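# Lay the towel flat beside the basket and withdraw

## Task

Get the towel lying flat on the table in a single layer, with at least a finger's width between it and the table edge, at least two fingers' width between it and the basket rim, and more than a hand's width between it and each arm's column. The basket must end upright with its entire base resting on the table, no more than three fingers' width from its starting spot and turned roughly the same way. Release everything and move the grippers away at the end; anything that stays in place only because the robot holds it does not count.

## Robot and tools

Robot: two 6-joint arms with parallel grippers, named left_arm and right_arm. These are names only, not image sides. Scene frame: origin on the table top between the arms, +x out over the table, +z up, left_arm on the +y side. Base poses: left_arm at (+0.027, +0.291, 0) m, quat_wxyz (+0.997, 0, 0, +0.072); right_arm at (-0.024, -0.245, 0) m, quat_wxyz (+1.000, 0, 0, -0.013).

Joint order for every arm, in commands and results: waist (joint1), shoulder (joint2), elbow (joint3), wrist pitch (joint4), wrist yaw (joint5), wrist roll (joint6). Stated ranges in radians: waist -2.618 to 3.054, shoulder 0.000 to 3.142, elbow 0.000 to 3.142, wrist pitch -1.571 to 1.571, wrist yaw -1.571 to 1.571, wrist roll -2.094 to 2.094. Wrist roll has its sign flipped relative to the URDF in everything you send and read, although the listed ranges use URDF signs (so a URDF range of -0.5 to 2.0 becomes -2.0 to 0.5 for you). True joint ends may sit up to 0.036 rad either side of the listed ones.

A row is one list of 14 numbers covering both arms, even if one arm stays still: left_arm's 6 absolute joint angles (rad, the same as Joint positions prints) then its gripper opening, then right_arm's 6 angles and opening. Opening runs -1 (closed) to +1 (fully open, pad gap 0.094 m); it is a target, not an offset. Optionally 12 more numbers from 0 to 1 follow: position-gain scales per joint, left 6 then right 6, which persist until changed. To keep a joint still, resend its value from the Joint targets line.

Tools:
- execute_actions(actions): a list of actions, each a table of up to 15 rows; each row is one 1/30 s control step and the last row repeats until 15 steps are filled. An empty list just returns state and images. Targets more than 0.036 rad beyond a range end (and farther out than the current angle) are refused; targets past the real end are clipped, reported as "joint sent to its limit".
- move(target, speed, blocking): target is one 14-number row of absolute angles and openings. All joints interpolate together from the current angles, so the gripper traces a curve, not a line. speed (rad/s, 0.01 to 2, default 0.5) is the peak speed of the joint with the largest travel. Duration is clamped to 0.5 to 10 s; longer paths stop early. Openings are applied at the start. There is no collision avoidance with objects or the other arm. blocking=false returns after 0.5 s while motion continues; other moves and rows are rejected until wait or stop shows it ended. The extra "move:" line reports the ending (done, off_target, moving, held, fault), limits=held or limits=none, and each arm's joint farthest from target.
- wait(seconds): 0 to 10 s, holding the last command; returns early if a running move ends.
- stop(): brakes a running move; fast motion needs more room. Fingers keep going.
- zoom_image(camera, region): region [x0, y0, x1, y1] in pixels of that camera's latest image, at most 504 by 504. Cameras: cam_high, cam_low, cam_left_wrist, cam_right_wrist, all 504x504.
- read_manual(section): licence texts only.
- finished_scene(scene): ends the current scene (give its number) for good; do it only once the towel and basket satisfy the goal on their own.

Results: the state line gives each gripper's end_effector_position (m) and end_effector_quat_wxyz in the scene frame; the point lies between the pads, about 1 cm behind the fingertips, and can be off, more so at long reach. Fingers point along the gripper's +z and close along its y. Joint positions and Joint velocities list each arm's six joints then pad gap (m). Joint targets shows what joints are being driven toward now. grip_measured is the opening on the command scale; each gripper may read up to about 1 mm off. "joint command not followed" means a clearance check altered some joint targets. FAULT and OVER-TEMPERATURE FAULT lines mean an arm was stopped; MOTOR HOT warns from 75 °C.

Motion limits: per step each joint target stays within a lead of its measured angle (waist 0.202, shoulder 0.258, elbow 0.238, wrist pitch 0.573, wrist yaw and roll 0.522 rad), and joint targets are scaled back if they would shift the gripper over 70 mm; big jumps need several actions, and an unfinished move may need recommanding.

Gripping: command an opening about 0.03 below grip_measured for a firm hold, less for a light one. Pad force tops out around 50 to 62 N and is weaker on very thin material like cloth under 2 mm. Held items may get brief tugs.

Avoid: knocking the towel or basket off the table, tipping or shifting the basket, arms colliding or pushing on each other, fast contacts and targets set deep past a contact (they press hard), and long loaded holds that overheat motors (90 °C stops an arm for 10 s; 100 °C makes it go limp). The robot keeps its last command while you think. Finish by opening the grippers and lifting clear.

Each tool is called as name(argument=value, ...) on one line, values as JSON.

## Session

execute_actions(actions=[])

Scene clock: 0.00 s.
left_arm: end_effector_position=(+0.4695, +0.2786, +0.1323) grip_measured=+1.000 end_effector_quat_wxyz=(+0.191, -0.600, +0.701, -0.335) | right_arm: end_effector_position=(+0.3296, -0.1118, +0.1830) grip_measured=+1.000 end_effector_quat_wxyz=(+0.304, -0.331, +0.822, +0.351)
Joint names: [waist, shoulder, elbow, wrist pitch, wrist yaw, wrist roll]
Joint positions: left_arm=[-0.052  1.63   1.097 -0.295  0.305  1.445  0.094] | right_arm=[ 0.006  1.599  1.225 -0.782 -0.899  0.584  0.094]
Joint velocities: left_arm=[-0.022 -0.007 -0.012 -0.022 -0.022 -0.007  0.   ] | right_arm=[-0.012  0.007  0.002  0.051  0.051  0.037  0.   ]
Motor temperatures (°C, as the motors report them): left_arm=[22 23 20 21 21 22] | right_arm=[21 22 20 23 20 23]
Joint targets: left_arm=[-0.052 1.619 1.108 -0.292 0.305 1.440] | right_arm=[0.006 1.585 1.237 -0.775 -0.920 0.588]
Joint stiffness scale: left_arm=[1. 1. 1. 1. 1. 1.] | right_arm=[1. 1. 1. 1. 1. 1.]

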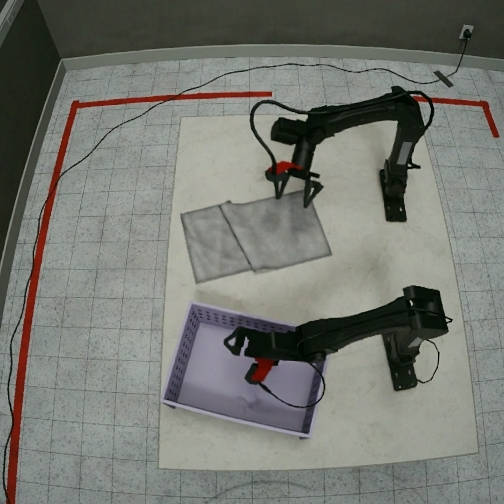

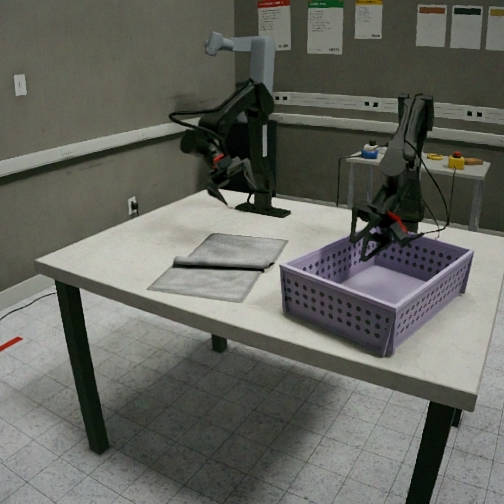

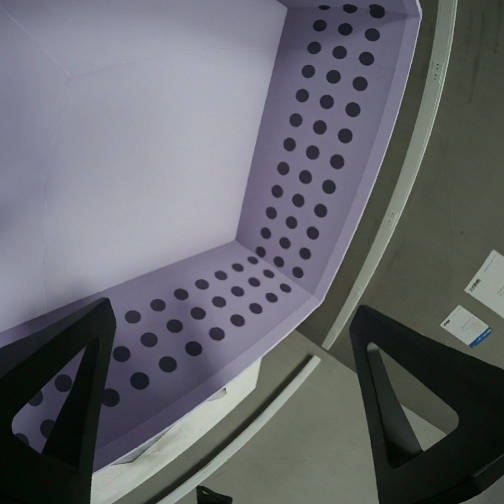

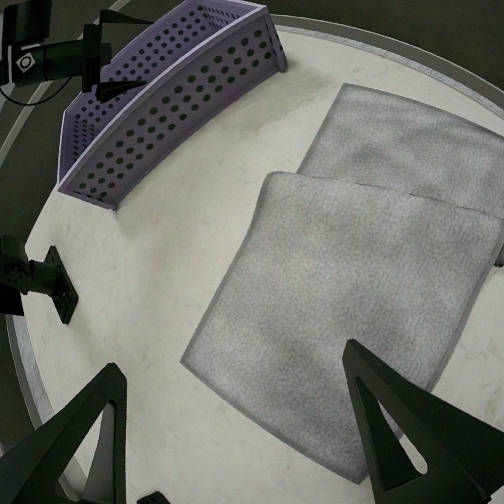

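zoom_image(camera="cam_high", region=[160, 170, 350, 320])

zoom_image(camera="cam_low", region=[130, 215, 310, 315])

Region (160, 170, 350, 320) of cam_high's 504x504 image, scaled by 2.653, with more detail than that image has; it fills the top 398 rows of this view, and the rest is white.

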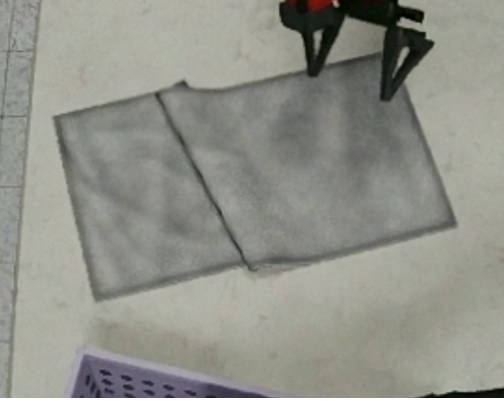

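Region (130, 215, 310, 315) of cam_low's 504x504 image, scaled by 2.800, with more detail than that image has.

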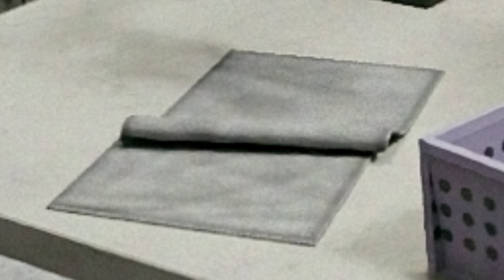

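move(target=[-0.15, 1.45, 1.37, -0.6, 0.15, 0.9, -0.36, 0.055, 1.63, 1.15, -0.87, -0.3, -0.4, -0.36], speed=1.2)

move(target=[-1.21, 2.045, 1.62, -1.13, 0, -0.25, -0.36, 0.058, 1.657, 1.073, -0.89, 0, -1.335, -0.36], speed=1.0)

Scene clock: 6.57 s.
left_arm: end_effector_position=(+0.4577, +0.2644, +0.2517) grip_measured=-0.359 end_effector_quat_wxyz=(+0.344, -0.368, +0.827, -0.248) | right_arm: end_effector_position=(+0.3106, -0.1839, +0.0898) grip_measured=-0.358 end_effector_quat_wxyz=(+0.079, +0.168, +0.967, +0.172)
Joint names: [waist, shoulder, elbow, wrist pitch, wrist yaw, wrist roll]
Joint positions: left_arm=[-0.142  1.468  1.348 -0.585  0.158  0.91   0.03 ] | right_arm=[ 0.045  1.63   1.155 -0.867 -0.308 -0.397  0.03 ]
Joint velocities: left_arm=[-0.017 -0.012  0.002 -0.007 -0.051 -0.007 -0.001] | right_arm=[-0.012 -0.017 -0.022 -0.007 -0.007  0.051  0.   ]
Motor temperatures (°C, as the motors report them): left_arm=[22 23 21 22 21 22] | right_arm=[21 23 21 23 20 23]
Joint targets: left_arm=[-0.150 1.450 1.370 -0.600 0.150 0.900] | right_arm=[0.055 1.630 1.150 -0.870 -0.300 -0.400]
Joint stiffness scale: left_arm=[1. 1. 1. 1. 1. 1.] | right_arm=[1. 1. 1. 1. 1. 1.]
move: off_target (left_arm); limits=none; left_arm: farthest joint: the elbow, 0.022 radians from its target (0.273 radians at the start); right_arm: farthest joint: the waist, 0.010 radians from its target (0.049 radians at the start)

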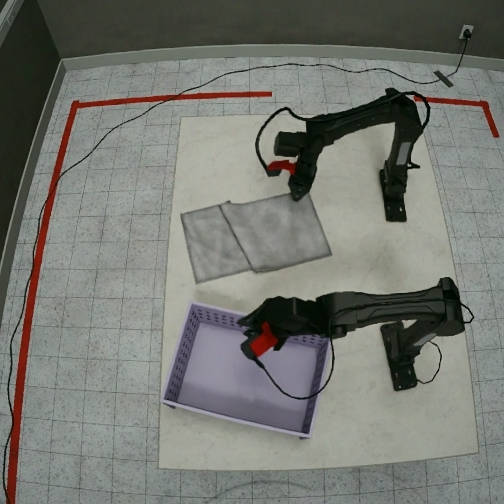

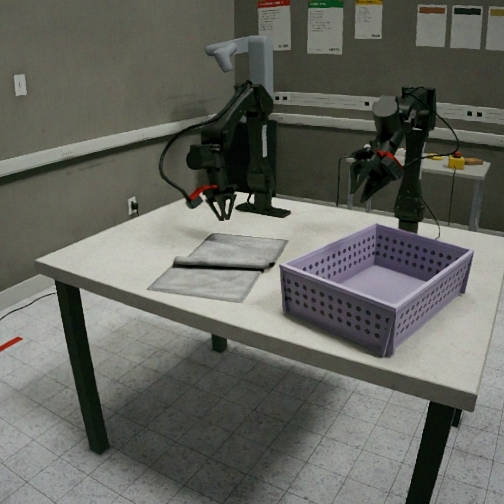

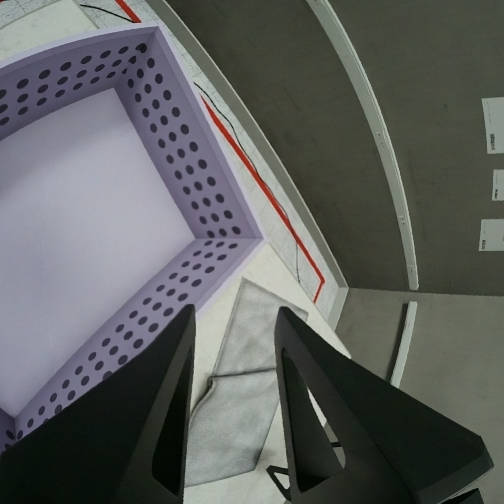

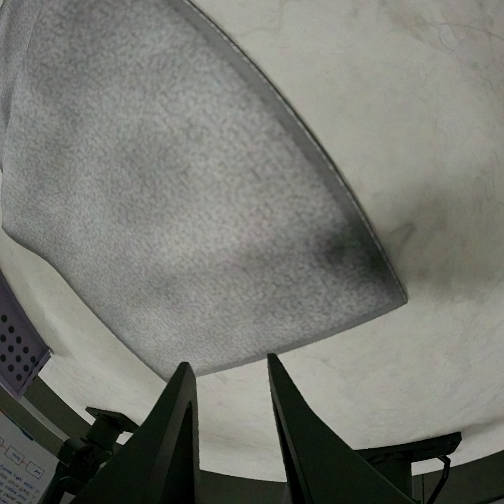

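Scene clock: 8.67 s.
left_arm: end_effector_position=(+0.2123, -0.0507, +0.0496) grip_measured=-0.359 end_effector_quat_wxyz=(-0.001, +0.612, +0.791, -0.003) | right_arm: end_effector_position=(+0.2853, -0.2348, +0.0525) grip_measured=-0.358 end_effector_quat_wxyz=(+0.039, +0.608, +0.792, +0.044)
Joint names: [waist, shoulder, elbow, wrist pitch, wrist yaw, wrist roll]
Joint positions: left_arm=[-1.217  2.053  1.595 -1.112  0.006 -0.244  0.03 ] | right_arm=[ 0.045  1.654  1.081 -0.881 -0.02  -1.33   0.03 ]
Joint velocities: left_arm=[-0.002 -0.007 -0.002 -0.037 -0.022 -0.022 -0.001] | right_arm=[-0.012 -0.007 -0.012 -0.007  0.022  0.007 -0.001]
Motor temperatures (°C, as the motors report them): left_arm=[22 24 21 22 21 22] | right_arm=[21 23 21 23 20 23]
Joint targets: left_arm=[-1.210 2.045 1.620 -1.130 -0.000 -0.250] | right_arm=[0.058 1.657 1.073 -0.890 -0.000 -1.335]
Joint stiffness scale: left_arm=[1. 1. 1. 1. 1. 1.] | right_arm=[1. 1. 1. 1. 1. 1.]
move: off_target (left_arm); limits=none; left_arm: farthest joint: the elbow, 0.025 radians from its target (0.272 radians at the start); right_arm: farthest joint: the wrist yaw, 0.020 radians from its target (0.308 radians at the start)

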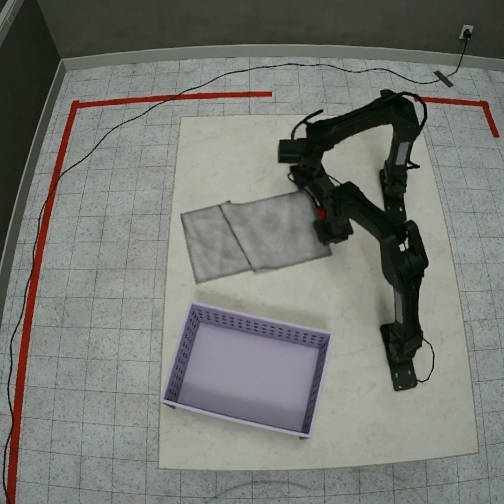

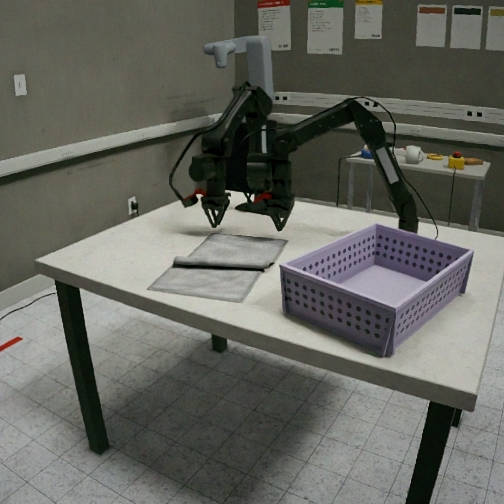

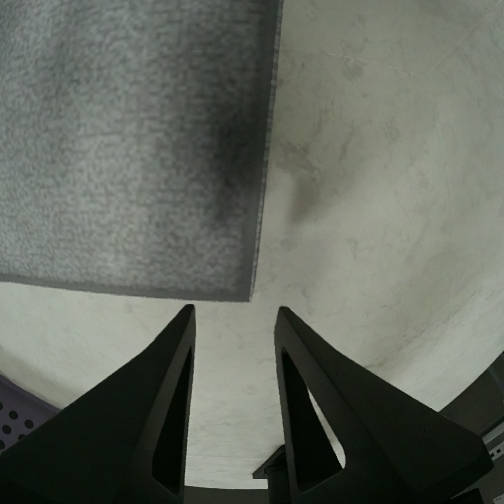

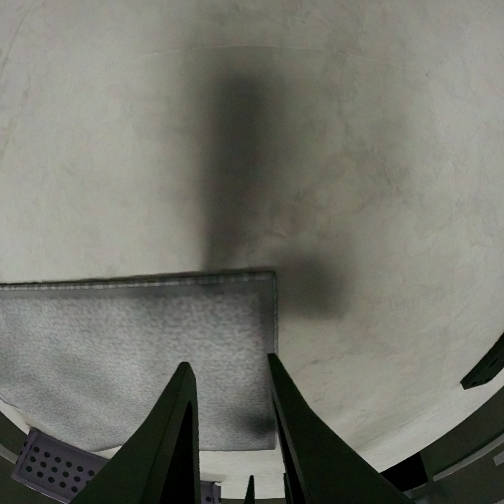

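move(target=[-1.215, 2.10, 1.485, -0.94, 0, -0.25, -0.36, 0.05, 1.712, 0.945, -0.70, 0, -1.335, -0.36], speed=0.2)

Scene clock: 10.90 s.
left_arm: end_effector_position=(+0.2111, -0.0481, +0.0123) grip_measured=-0.359 end_effector_quat_wxyz=(-0.005, +0.612, +0.791, -0.000) | right_arm: end_effector_position=(+0.2784, -0.2349, +0.0185) grip_measured=-0.359 end_effector_quat_wxyz=(+0.034, +0.609, +0.792, +0.040)
Joint names: [waist, shoulder, elbow, wrist pitch, wrist yaw, wrist roll]
Joint positions: left_arm=[-1.217  2.092  1.501 -0.989  0.004 -0.245  0.03 ] | right_arm=[ 0.045  1.693  0.98  -0.754 -0.02  -1.331  0.03 ]
Joint velocities: left_arm=[-0.002 -0.007  0.002 -0.007 -0.081 -0.037 -0.   ] | right_arm=[-0.007  0.007  0.017  0.022  0.022 -0.037  0.   ]
Motor temperatures (°C, as the motors report them): left_arm=[22 24 21 22 21 22] | right_arm=[21 23 21 23 20 23]
Joint targets: left_arm=[-1.215 2.100 1.485 -0.940 0.000 -0.250] | right_arm=[0.050 1.712 0.945 -0.700 -0.000 -1.335]
Joint stiffness scale: left_arm=[1. 1. 1. 1. 1. 1.] | right_arm=[1. 1. 1. 1. 1. 1.]
move: off_target (left_arm, right_arm); limits=none; left_arm: farthest joint: the wrist pitch, 0.049 radians from its target (0.172 radians at the start); right_arm: farthest joint: the wrist pitch, 0.054 radians from its target (0.181 radians at the start)

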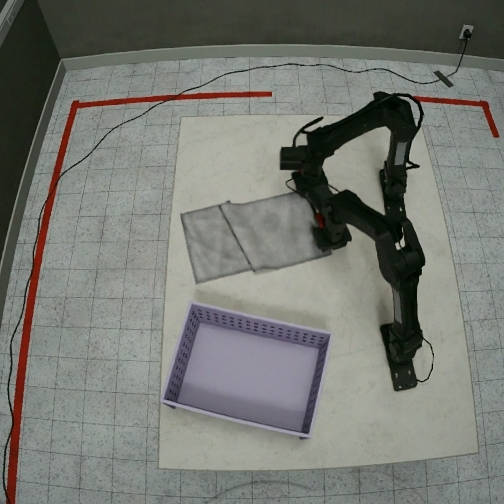

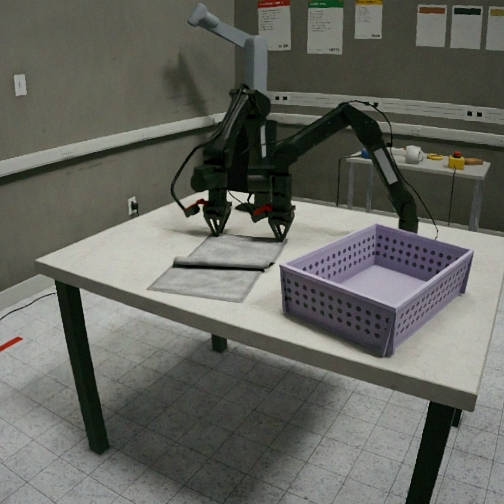

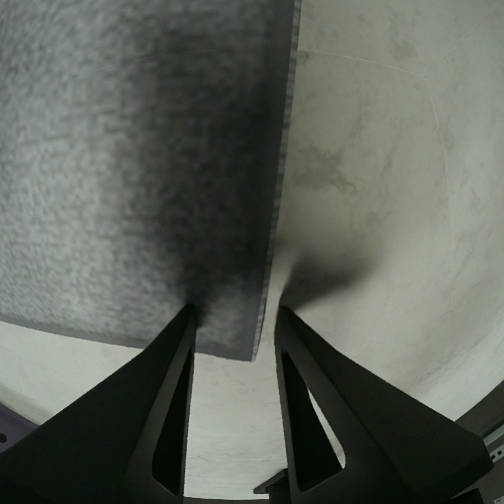

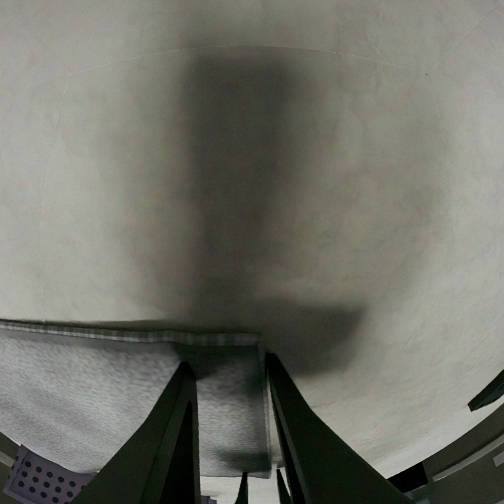

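execute_actions(actions=[[[-1.215,2.10,1.488,-0.96,0,-0.25,-0.40,0.05,1.705,0.96,-0.73,0,-1.335,-0.40],[-1.215,2.10,1.488,-0.96,0,-0.25,-0.44,0.05,1.705,0.96,-0.73,0,-1.335,-0.44],[-1.215,2.10,1.488,-0.96,0,-0.25,-0.48,0.05,1.705,0.96,-0.73,0,-1.335,-0.48],[-1.215,2.10,1.488,-0.96,0,-0.25,-0.52,0.05,1.705,0.96,-0.73,0,-1.335,-0.52],[-1.215,2.10,1.488,-0.96,0,-0.25,-0.56,0.05,1.705,0.96,-0.73,0,-1.335,-0.56],[-1.215,2.10,1.488,-0.96,0,-0.25,-0.60,0.05,1.705,0.96,-0.73,0,-1.335,-0.60],[-1.215,2.10,1.488,-0.96,0,-0.25,-0.64,0.05,1.705,0.96,-0.73,0,-1.335,-0.64],[-1.215,2.10,1.488,-0.96,0,-0.25,-0.68,0.05,1.705,0.96,-0.73,0,-1.335,-0.68],[-1.215,2.10,1.488,-0.96,0,-0.25,-0.72,0.05,1.705,0.96,-0.73,0,-1.335,-0.72],[-1.215,2.10,1.488,-0.96,0,-0.25,-0.76,0.05,1.705,0.96,-0.73,0,-1.335,-0.76],[-1.215,2.10,1.488,-0.96,0,-0.25,-0.80,0.05,1.705,0.96,-0.73,0,-1.335,-0.80],[-1.215,2.10,1.488,-0.96,0,-0.25,-0.84,0.05,1.705,0.96,-0.73,0,-1.335,-0.84],[-1.215,2.10,1.488,-0.96,0,-0.25,-0.88,0.05,1.705,0.96,-0.73,0,-1.335,-0.88],[-1.215,2.10,1.488,-0.96,0,-0.25,-0.92,0.05,1.705,0.96,-0.73,0,-1.335,-0.92],[-1.215,2.10,1.488,-0.96,0,-0.25,-0.96,0.05,1.705,0.96,-0.73,0,-1.335,-0.96]],[[-1.215,2.10,1.488,-0.96,0,-0.25,-1,0.05,1.705,0.96,-0.73,0,-1.335,-1]]])

Scene clock: 12.73 s.
left_arm: end_effector_position=(+0.2166, -0.0479, +0.0123) grip_measured=-0.955 end_effector_quat_wxyz=(+0.005, +0.612, +0.790, +0.010) | right_arm: end_effector_position=(+0.2849, -0.2336, +0.0193) grip_measured=-0.957 end_effector_quat_wxyz=(+0.042, +0.608, +0.791, +0.051)
Joint names: [waist, shoulder, elbow, wrist pitch, wrist yaw, wrist roll]
Joint positions: left_arm=[-1.217  2.092  1.501 -0.979 -0.023 -0.245  0.002] | right_arm=[ 0.045  1.693  0.98  -0.728 -0.027 -1.331  0.002]
Joint velocities: left_arm=[-0.017  0.007 -0.007  0.007  0.007 -0.007  0.   ] | right_arm=[-0.022 -0.017  0.002 -0.095  0.051  0.022  0.   ]
Motor temperatures (°C, as the motors report them): left_arm=[22 24 21 21 21 22] | right_arm=[21 23 21 23 20 23]
Joint targets: left_arm=[-1.215 2.100 1.488 -0.960 -0.000 -0.250] | right_arm=[0.050 1.705 0.960 -0.730 -0.000 -1.335]
Joint stiffness scale: left_arm=[1. 1. 1. 1. 1. 1.] | right_arm=[1. 1. 1. 1. 1. 1.]

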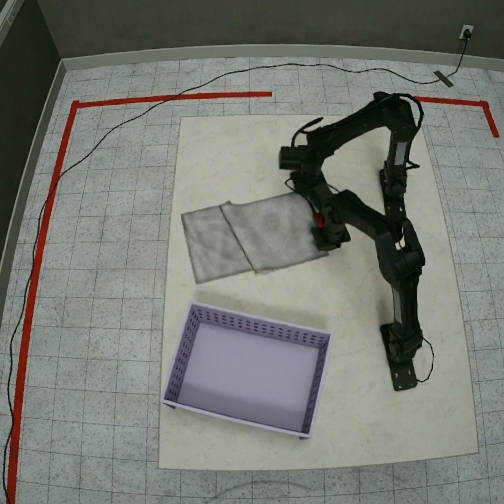

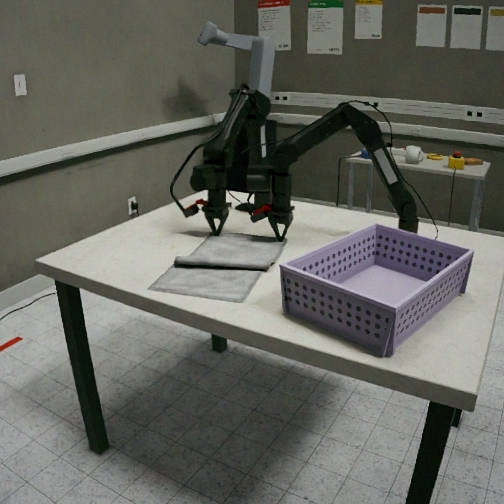

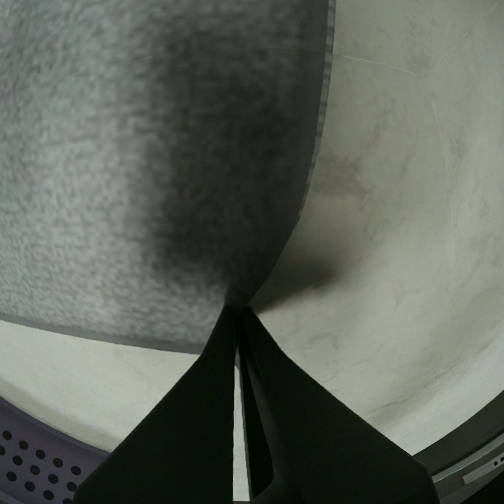

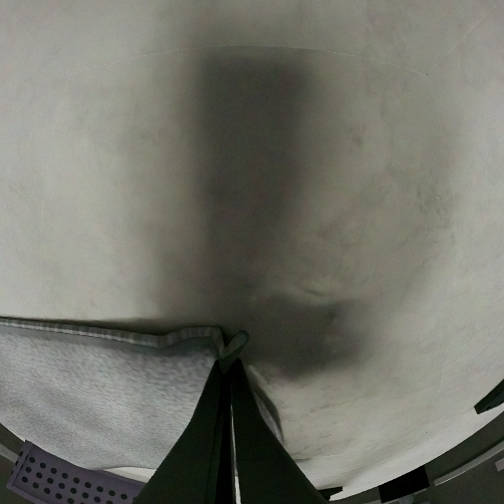

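move(target=[-1.342, 2.035, 1.597, -1.095, 0, -0.12, -1, -0.022, 1.483, 0.90, -0.872, 0, -1.27, -1], speed=0.2)

Scene clock: 15.13 s.
left_arm: end_effector_position=(+0.1725, -0.0705, +0.0411) grip_measured=-0.955 end_effector_quat_wxyz=(+0.003, +0.613, +0.790, +0.002) | right_arm: end_effector_position=(+0.2436, -0.2522, +0.0468) grip_measured=-0.957 end_effector_quat_wxyz=(+0.041, +0.611, +0.790, +0.039)
Joint names: [waist, shoulder, elbow, wrist pitch, wrist yaw, wrist roll]
Joint positions: left_arm=[-1.337  2.061  1.572 -1.078 -0.006 -0.126  0.002] | right_arm=[-0.014  1.507  0.909 -0.86  -0.017 -1.276  0.002]
Joint velocities: left_arm=[ 0.007 -0.007  0.007 -0.007 -0.037  0.051  0.   ] | right_arm=[-0.012  0.007 -0.012  0.022  0.037  0.007  0.001]
Motor temperatures (°C, as the motors report them): left_arm=[22 25 21 21 21 22] | right_arm=[21 23 21 23 20 23]
Joint targets: left_arm=[-1.342 2.035 1.597 -1.095 0.000 -0.120] | right_arm=[-0.022 1.483 0.900 -0.872 0.000 -1.270]
Joint stiffness scale: left_arm=[1. 1. 1. 1. 1. 1.] | right_arm=[1. 1. 1. 1. 1. 1.]
move: off_target (left_arm, right_arm); limits=none; left_arm: farthest joint: the shoulder, 0.026 radians from its target (0.057 radians at the start); right_arm: farthest joint: the shoulder, 0.024 radians from its target (0.210 radians at the start)

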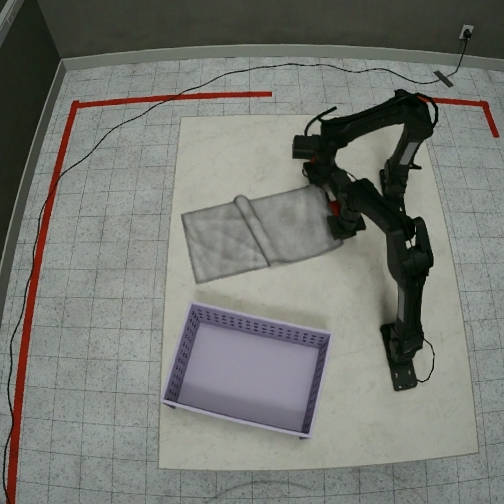

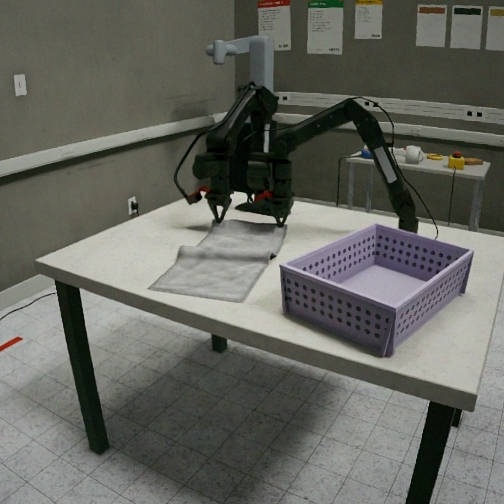

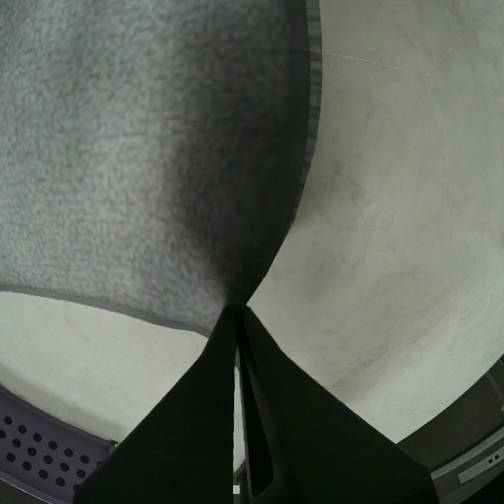

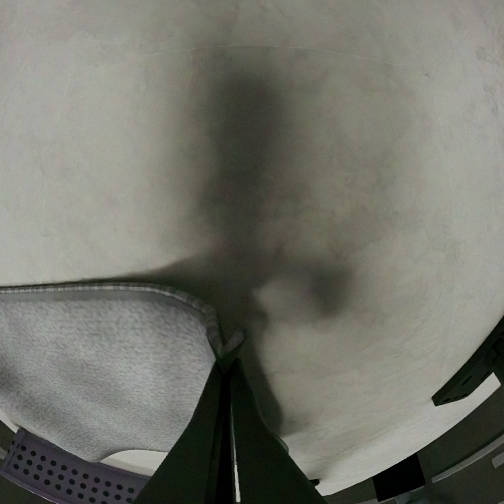

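move(target=[-1.377, 1.77, 1.94, -1.385, 0, -0.10, -1, -0.049, 1.255, 1.443, -1.40, 0, -1.25, -1], speed=0.4)

Scene clock: 23.23 s.
left_arm: end_effector_position=(+0.1624, -0.0784, +0.2338) grip_measured=-0.955 end_effector_quat_wxyz=(+0.143, +0.608, +0.776, -0.086) | right_arm: end_effector_position=(+0.2301, -0.2578, +0.2307) grip_measured=-0.957 end_effector_quat_wxyz=(+0.129, +0.605, +0.780, +0.097)
Joint names: [waist, shoulder, elbow, wrist pitch, wrist yaw, wrist roll]
Joint positions: left_arm=[-1.368  1.786  1.919 -1.367 -0.006 -0.105  0.002] | right_arm=[-0.039  1.27   1.418 -1.396 -0.017 -1.257  0.002]
Joint velocities: left_arm=[-0.012  0.007 -0.012 -0.051 -0.007 -0.007 -0.   ] | right_arm=[-0.012  0.022 -0.007 -0.007  0.037 -0.022 -0.   ]
Motor temperatures (°C, as the motors report them): left_arm=[22 26 21 21 21 22] | right_arm=[21 23 21 23 20 23]
Joint targets: left_arm=[-1.377 1.770 1.940 -1.385 -0.000 -0.100] | right_arm=[-0.049 1.255 1.443 -1.400 0.000 -1.250]
Joint stiffness scale: left_arm=[1. 1. 1. 1. 1. 1.] | right_arm=[1. 1. 1. 1. 1. 1.]
move: off_target (left_arm, right_arm); limits=none; left_arm: farthest joint: the elbow, 0.021 radians from its target (0.368 radians at the start); right_arm: farthest joint: the elbow, 0.025 radians from its target (0.534 radians at the start)

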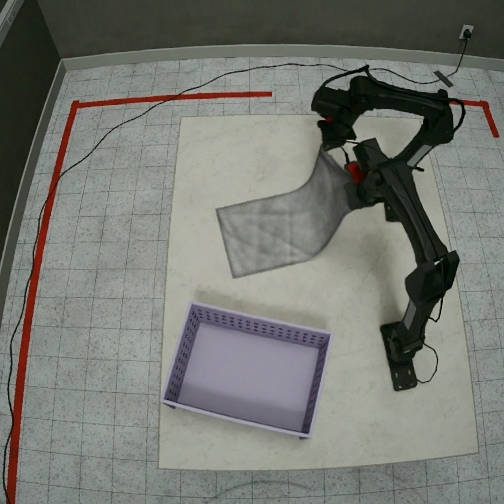

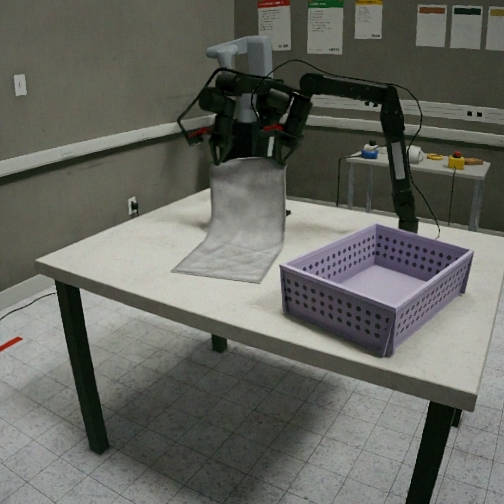

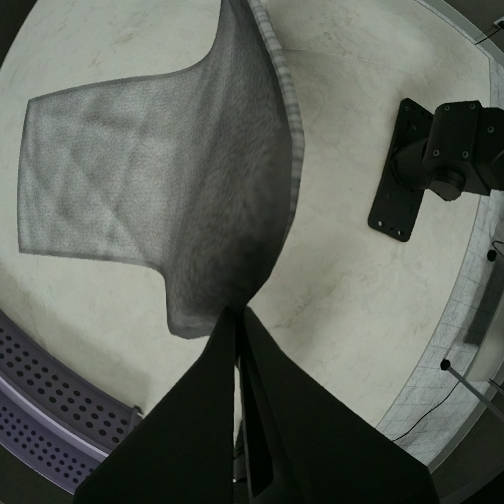

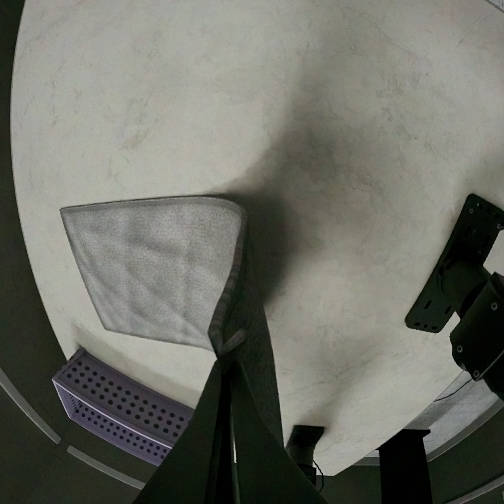

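move(target=[-1.088, 1.875, 1.24, -0.917, 0, -0.36, -1, 0.30, 1.83, 1.22, -0.952, 0, -1.575, -1], speed=0.4)

Scene clock: 29.07 s.
left_arm: end_effector_position=(+0.2200, +0.0236, +0.0253) grip_measured=-0.955 end_effector_quat_wxyz=(-0.004, +0.607, +0.795, +0.004) | right_arm: end_effector_position=(+0.2874, -0.1557, +0.0341) grip_measured=-0.957 end_effector_quat_wxyz=(-0.007, +0.606, +0.796, +0.005)
Joint names: [waist, shoulder, elbow, wrist pitch, wrist yaw, wrist roll]
Joint positions: left_arm=[-1.094  1.876  1.243 -0.947 -0.004 -0.354  0.002] | right_arm=[ 0.294  1.835  1.226 -0.963 -0.017 -1.569  0.002]
Joint velocities: left_arm=[-0.017  0.002  0.012  0.007 -0.022  0.007 -0.001] | right_arm=[ 0.002  0.007 -0.002 -0.022  0.007 -0.007  0.   ]
Motor temperatures (°C, as the motors report them): left_arm=[22 26 21 21 21 22] | right_arm=[21 23 21 23 20 23]
Joint targets: left_arm=[-1.088 1.875 1.240 -0.917 0.000 -0.360] | right_arm=[0.300 1.830 1.220 -0.952 0.000 -1.575]
Joint stiffness scale: left_arm=[1. 1. 1. 1. 1. 1.] | right_arm=[1. 1. 1. 1. 1. 1.]
move: off_target (left_arm); limits=none; left_arm: farthest joint: the wrist pitch, 0.030 radians from its target (0.450 radians at the start); right_arm: farthest joint: the wrist yaw, 0.017 radians from its target (0.017 radians at the start)

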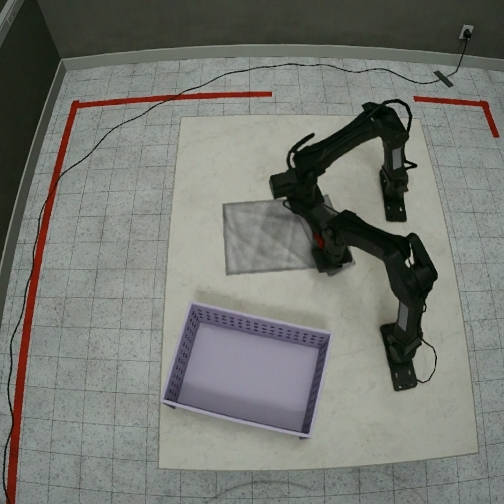

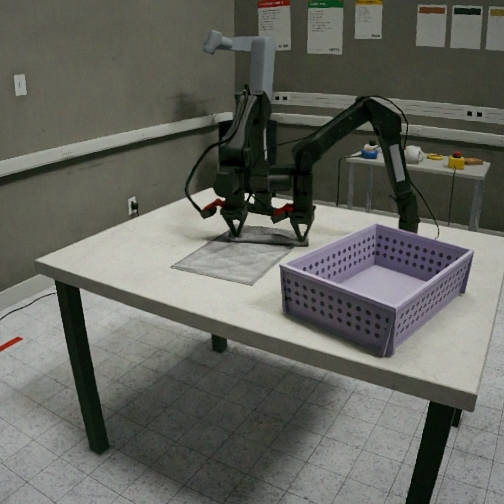

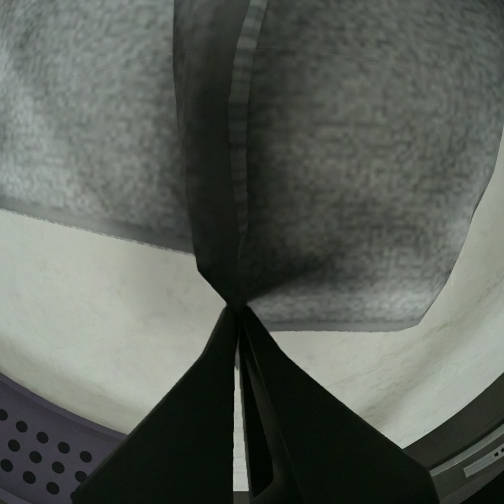

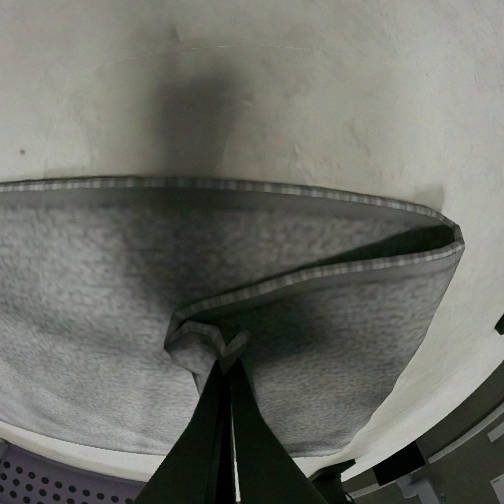

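execute_actions(actions=[[[-1.088,1.875,1.24,-0.917,0,-0.36,-0.8,0.30,1.83,1.22,-0.952,0,-1.575,-0.8],[-1.088,1.875,1.24,-0.917,0,-0.36,-0.6,0.30,1.83,1.22,-0.952,0,-1.575,-0.6],[-1.088,1.875,1.24,-0.917,0,-0.36,-0.4,0.30,1.83,1.22,-0.952,0,-1.575,-0.4],[-1.088,1.875,1.24,-0.917,0,-0.36,-0.2,0.30,1.83,1.22,-0.952,0,-1.575,-0.2],[-1.088,1.875,1.24,-0.917,0,-0.36,0,0.30,1.83,1.22,-0.952,0,-1.575,0]]])

move(target=[-1.088, 1.74, 1.42, -1.22, 0, -0.36, 0, 0.15, 1.62, 1.32, -1.22, 0, -1.575, 0], speed=0.6)

Scene clock: 30.03 s.
left_arm: end_effector_position=(+0.2212, +0.0218, +0.0253) grip_measured=-0.001 end_effector_quat_wxyz=(+0.000, +0.607, +0.794, +0.002) | right_arm: end_effector_position=(+0.2890, -0.1552, +0.0341) grip_measured=-0.002 end_effector_quat_wxyz=(-0.005, +0.606, +0.795, +0.007)
Joint names: [waist, shoulder, elbow, wrist pitch, wrist yaw, wrist roll]
Joint positions: left_arm=[-1.094  1.876  1.243 -0.938 -0.004 -0.355  0.047] | right_arm=[ 0.294  1.835  1.226 -0.957 -0.017 -1.57   0.047]
Joint velocities: left_arm=[-0.007 -0.007 -0.017  0.037 -0.022 -0.007  0.   ] | right_arm=[-0.012 -0.012 -0.012  0.051  0.007 -0.037 -0.   ]
Motor temperatures (°C, as the motors report them): left_arm=[22 26 21 21 21 22] | right_arm=[21 23 21 23 20 23]
Joint targets: left_arm=[-1.088 1.875 1.240 -0.917 0.000 -0.360] | right_arm=[0.300 1.830 1.220 -0.952 -0.000 -1.575]
Joint stiffness scale: left_arm=[1. 1. 1. 1. 1. 1.] | right_arm=[1. 1. 1. 1. 1. 1.]

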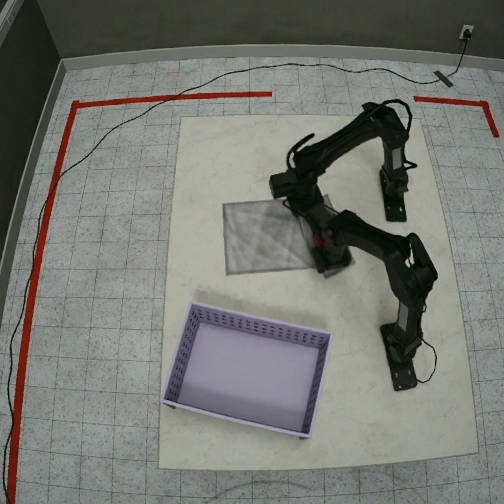

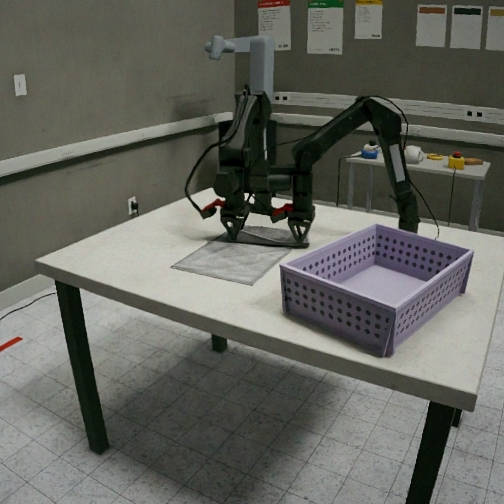

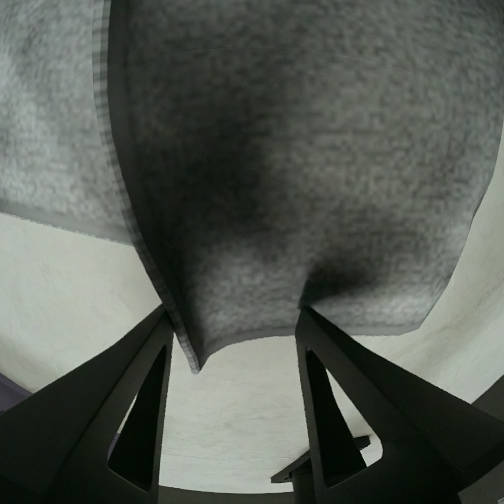

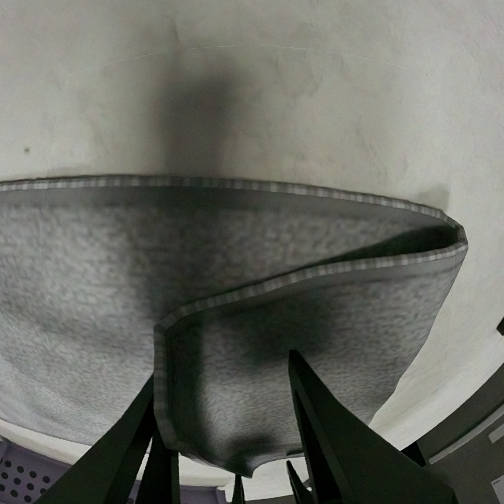

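Scene clock: 31.27 s.
left_arm: end_effector_position=(+0.2160, +0.0292, +0.1023) grip_measured=-0.001 end_effector_quat_wxyz=(+0.010, +0.607, +0.794, -0.001) | right_arm: end_effector_position=(+0.2687, -0.2036, +0.1099) grip_measured=-0.002 end_effector_quat_wxyz=(+0.004, +0.660, +0.751, +0.017)
Joint names: [waist, shoulder, elbow, wrist pitch, wrist yaw, wrist roll]
Joint positions: left_arm=[-1.094  1.752  1.402 -1.202 -0.004 -0.355  0.047] | right_arm=[ 0.155  1.633  1.298 -1.205 -0.016 -1.57   0.047]
Joint velocities: left_arm=[-0.007 -0.017 -0.007 -0.081 -0.007  0.066  0.001] | right_arm=[-0.002 -0.007 -0.007 -0.037  0.007 -0.022 -0.001]
Motor temperatures (°C, as the motors report them): left_arm=[22 26 21 21 21 22] | right_arm=[21 24 21 23 20 23]
Joint targets: left_arm=[-1.088 1.740 1.420 -1.220 -0.000 -0.360] | right_arm=[0.150 1.620 1.320 -1.220 -0.000 -1.575]
Joint stiffness scale: left_arm=[1. 1. 1. 1. 1. 1.] | right_arm=[1. 1. 1. 1. 1. 1.]
move: off_target (right_arm); limits=none; left_arm: farthest joint: the elbow, 0.018 radians from its target (0.177 radians at the start); right_arm: farthest joint: the elbow, 0.022 radians from its target (0.094 radians at the start)

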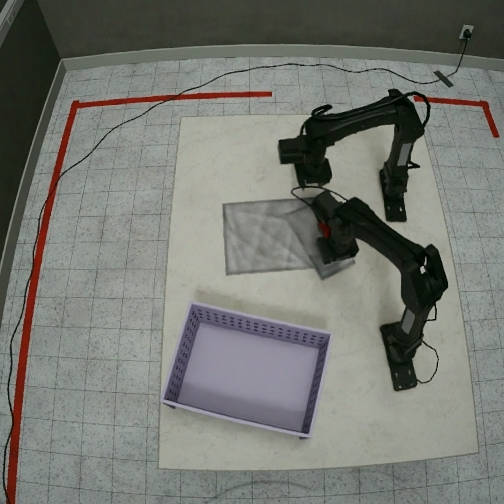

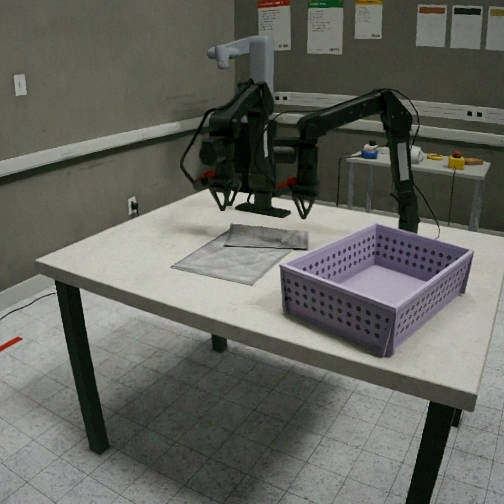

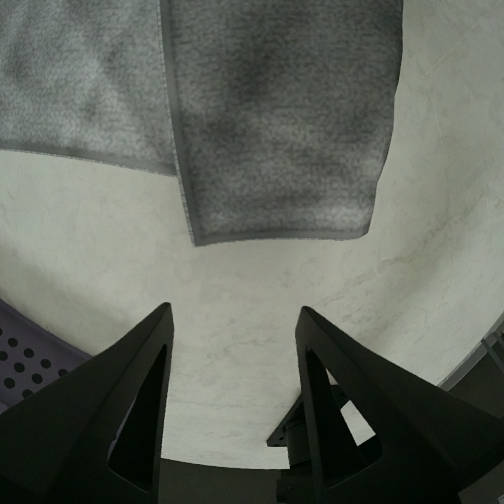

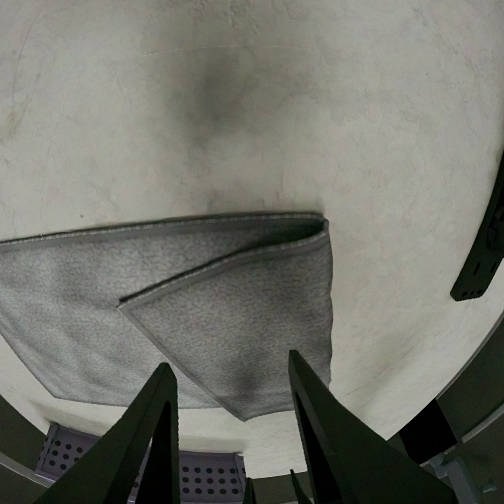

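move(target=[-0.617, 1.93, 2.20, -1.10, 0, 0.35, -0.36, 0.3, 1.70, 1.38, -1.2, 0, -0.8, -0.36], speed=1.0)

move(target=[-0.617, 1.93, 2.20, -1.10, 0, 0.35, -0.36, 0.862, 1.982, 1.52, -1.07, 0.015, -0.36, -0.36], speed=0.7)

Scene clock: 35.10 s.
left_arm: end_effector_position=(+0.4709, +0.0680, +0.2962) grip_measured=-0.359 end_effector_quat_wxyz=(+0.319, +0.057, +0.936, -0.136) | right_arm: end_effector_position=(+0.2729, -0.1603, +0.1047) grip_measured=-0.358 end_effector_quat_wxyz=(+0.003, +0.267, +0.964, +0.011)
Joint names: [waist, shoulder, elbow, wrist pitch, wrist yaw, wrist roll]
Joint positions: left_arm=[-0.611  1.93   2.181 -1.113 -0.002  0.346  0.03 ] | right_arm=[ 0.293  1.698  1.349 -1.205 -0.016 -0.806  0.03 ]
Joint velocities: left_arm=[-0.002 -0.012  0.007 -0.037  0.007 -0.022 -0.   ] | right_arm=[ 0.002 -0.007 -0.002  0.007  0.007 -0.022 -0.001]
Motor temperatures (°C, as the motors report them): left_arm=[22 26 22 21 21 22] | right_arm=[21 24 21 23 20 23]
Joint targets: left_arm=[-0.617 1.930 2.200 -1.100 -0.000 0.350] | right_arm=[0.300 1.700 1.380 -1.200 -0.000 -0.800]
Joint stiffness scale: left_arm=[1. 1. 1. 1. 1. 1.] | right_arm=[1. 1. 1. 1. 1. 1.]
move: off_target (right_arm); limits=none; left_arm: farthest joint: the elbow, 0.019 radians from its target (0.798 radians at the start); right_arm: farthest joint: the elbow, 0.031 radians from its target (0.082 radians at the start)

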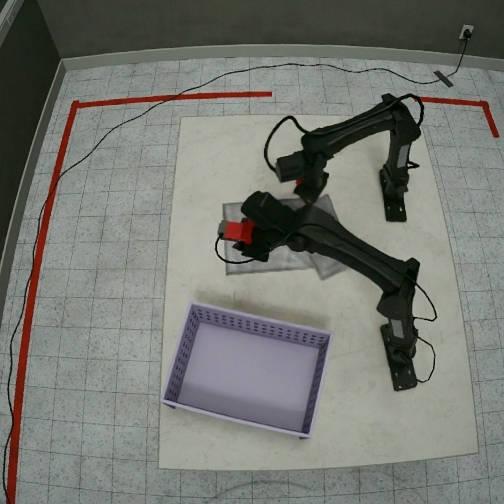

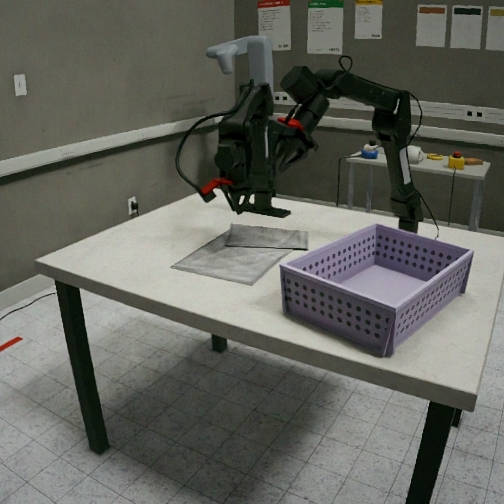

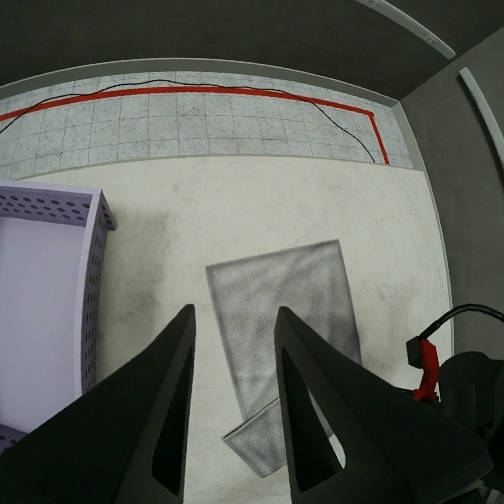

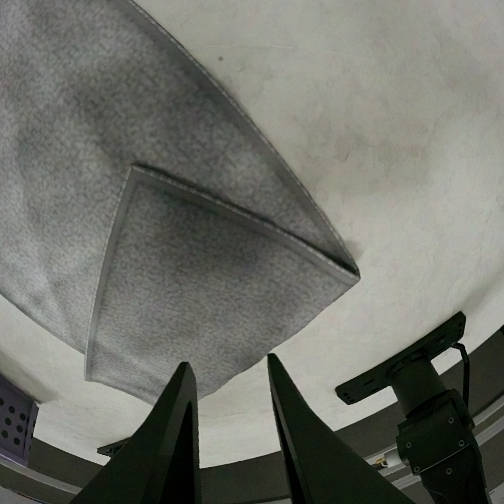

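Scene clock: 36.73 s.
left_arm: end_effector_position=(+0.4709, +0.0680, +0.2962) grip_measured=-0.359 end_effector_quat_wxyz=(+0.319, +0.056, +0.936, -0.137) | right_arm: end_effector_position=(+0.2201, +0.0298, +0.0462) grip_measured=-0.358 end_effector_quat_wxyz=(-0.006, -0.236, +0.972, -0.004)
Joint names: [waist, shoulder, elbow, wrist pitch, wrist yaw, wrist roll]
Joint positions: left_arm=[-0.611  1.93   2.181 -1.113 -0.002  0.347  0.03 ] | right_arm=[ 0.87   1.99   1.488 -1.083 -0.    -0.365  0.03 ]
Joint velocities: left_arm=[ 0.012 -0.002 -0.012 -0.051  0.066  0.037  0.   ] | right_arm=[-0.012  0.022 -0.012 -0.037 -0.051 -0.007 -0.   ]
Motor temperatures (°C, as the motors report them): left_arm=[22 26 22 22 21 22] | right_arm=[21 24 22 23 20 23]
Joint targets: left_arm=[-0.617 1.930 2.200 -1.100 0.000 0.350] | right_arm=[0.862 1.982 1.520 -1.070 0.015 -0.360]
Joint stiffness scale: left_arm=[1. 1. 1. 1. 1. 1.] | right_arm=[1. 1. 1. 1. 1. 1.]
move: off_target (right_arm); limits=none; left_arm: farthest joint: the elbow, 0.019 radians from its target (0.019 radians at the start); right_arm: farthest joint: the elbow, 0.032 radians from its target (0.171 radians at the start)

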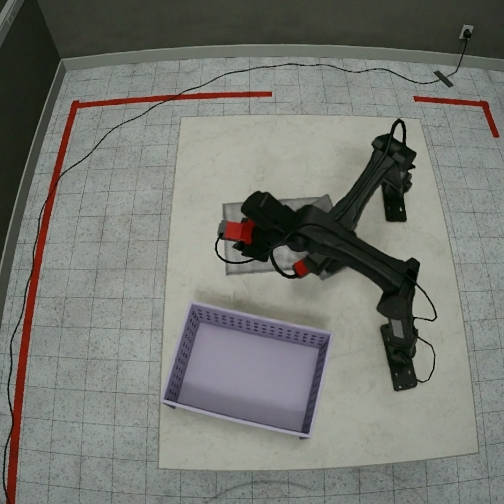

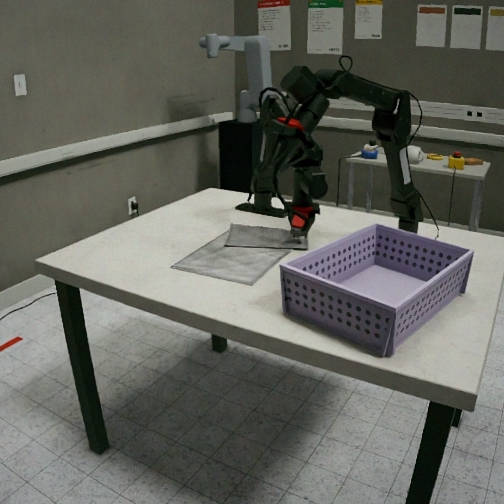

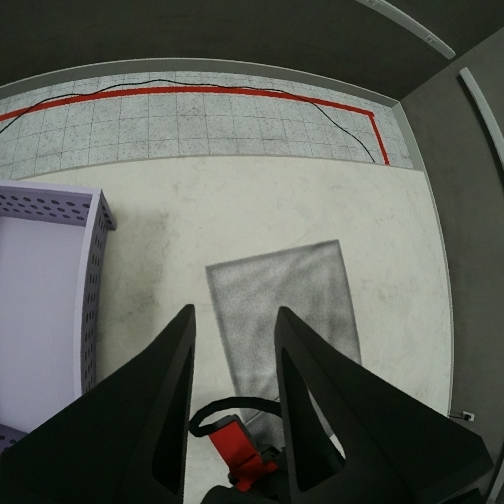

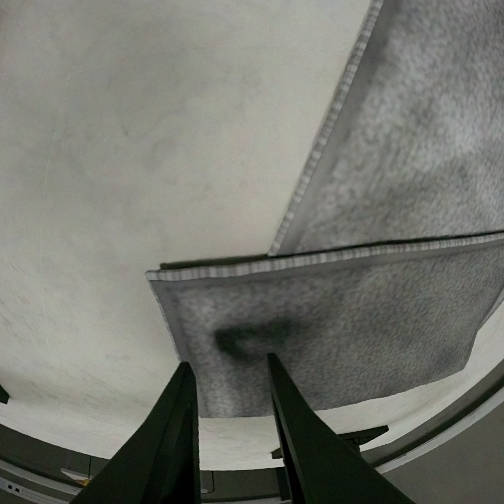

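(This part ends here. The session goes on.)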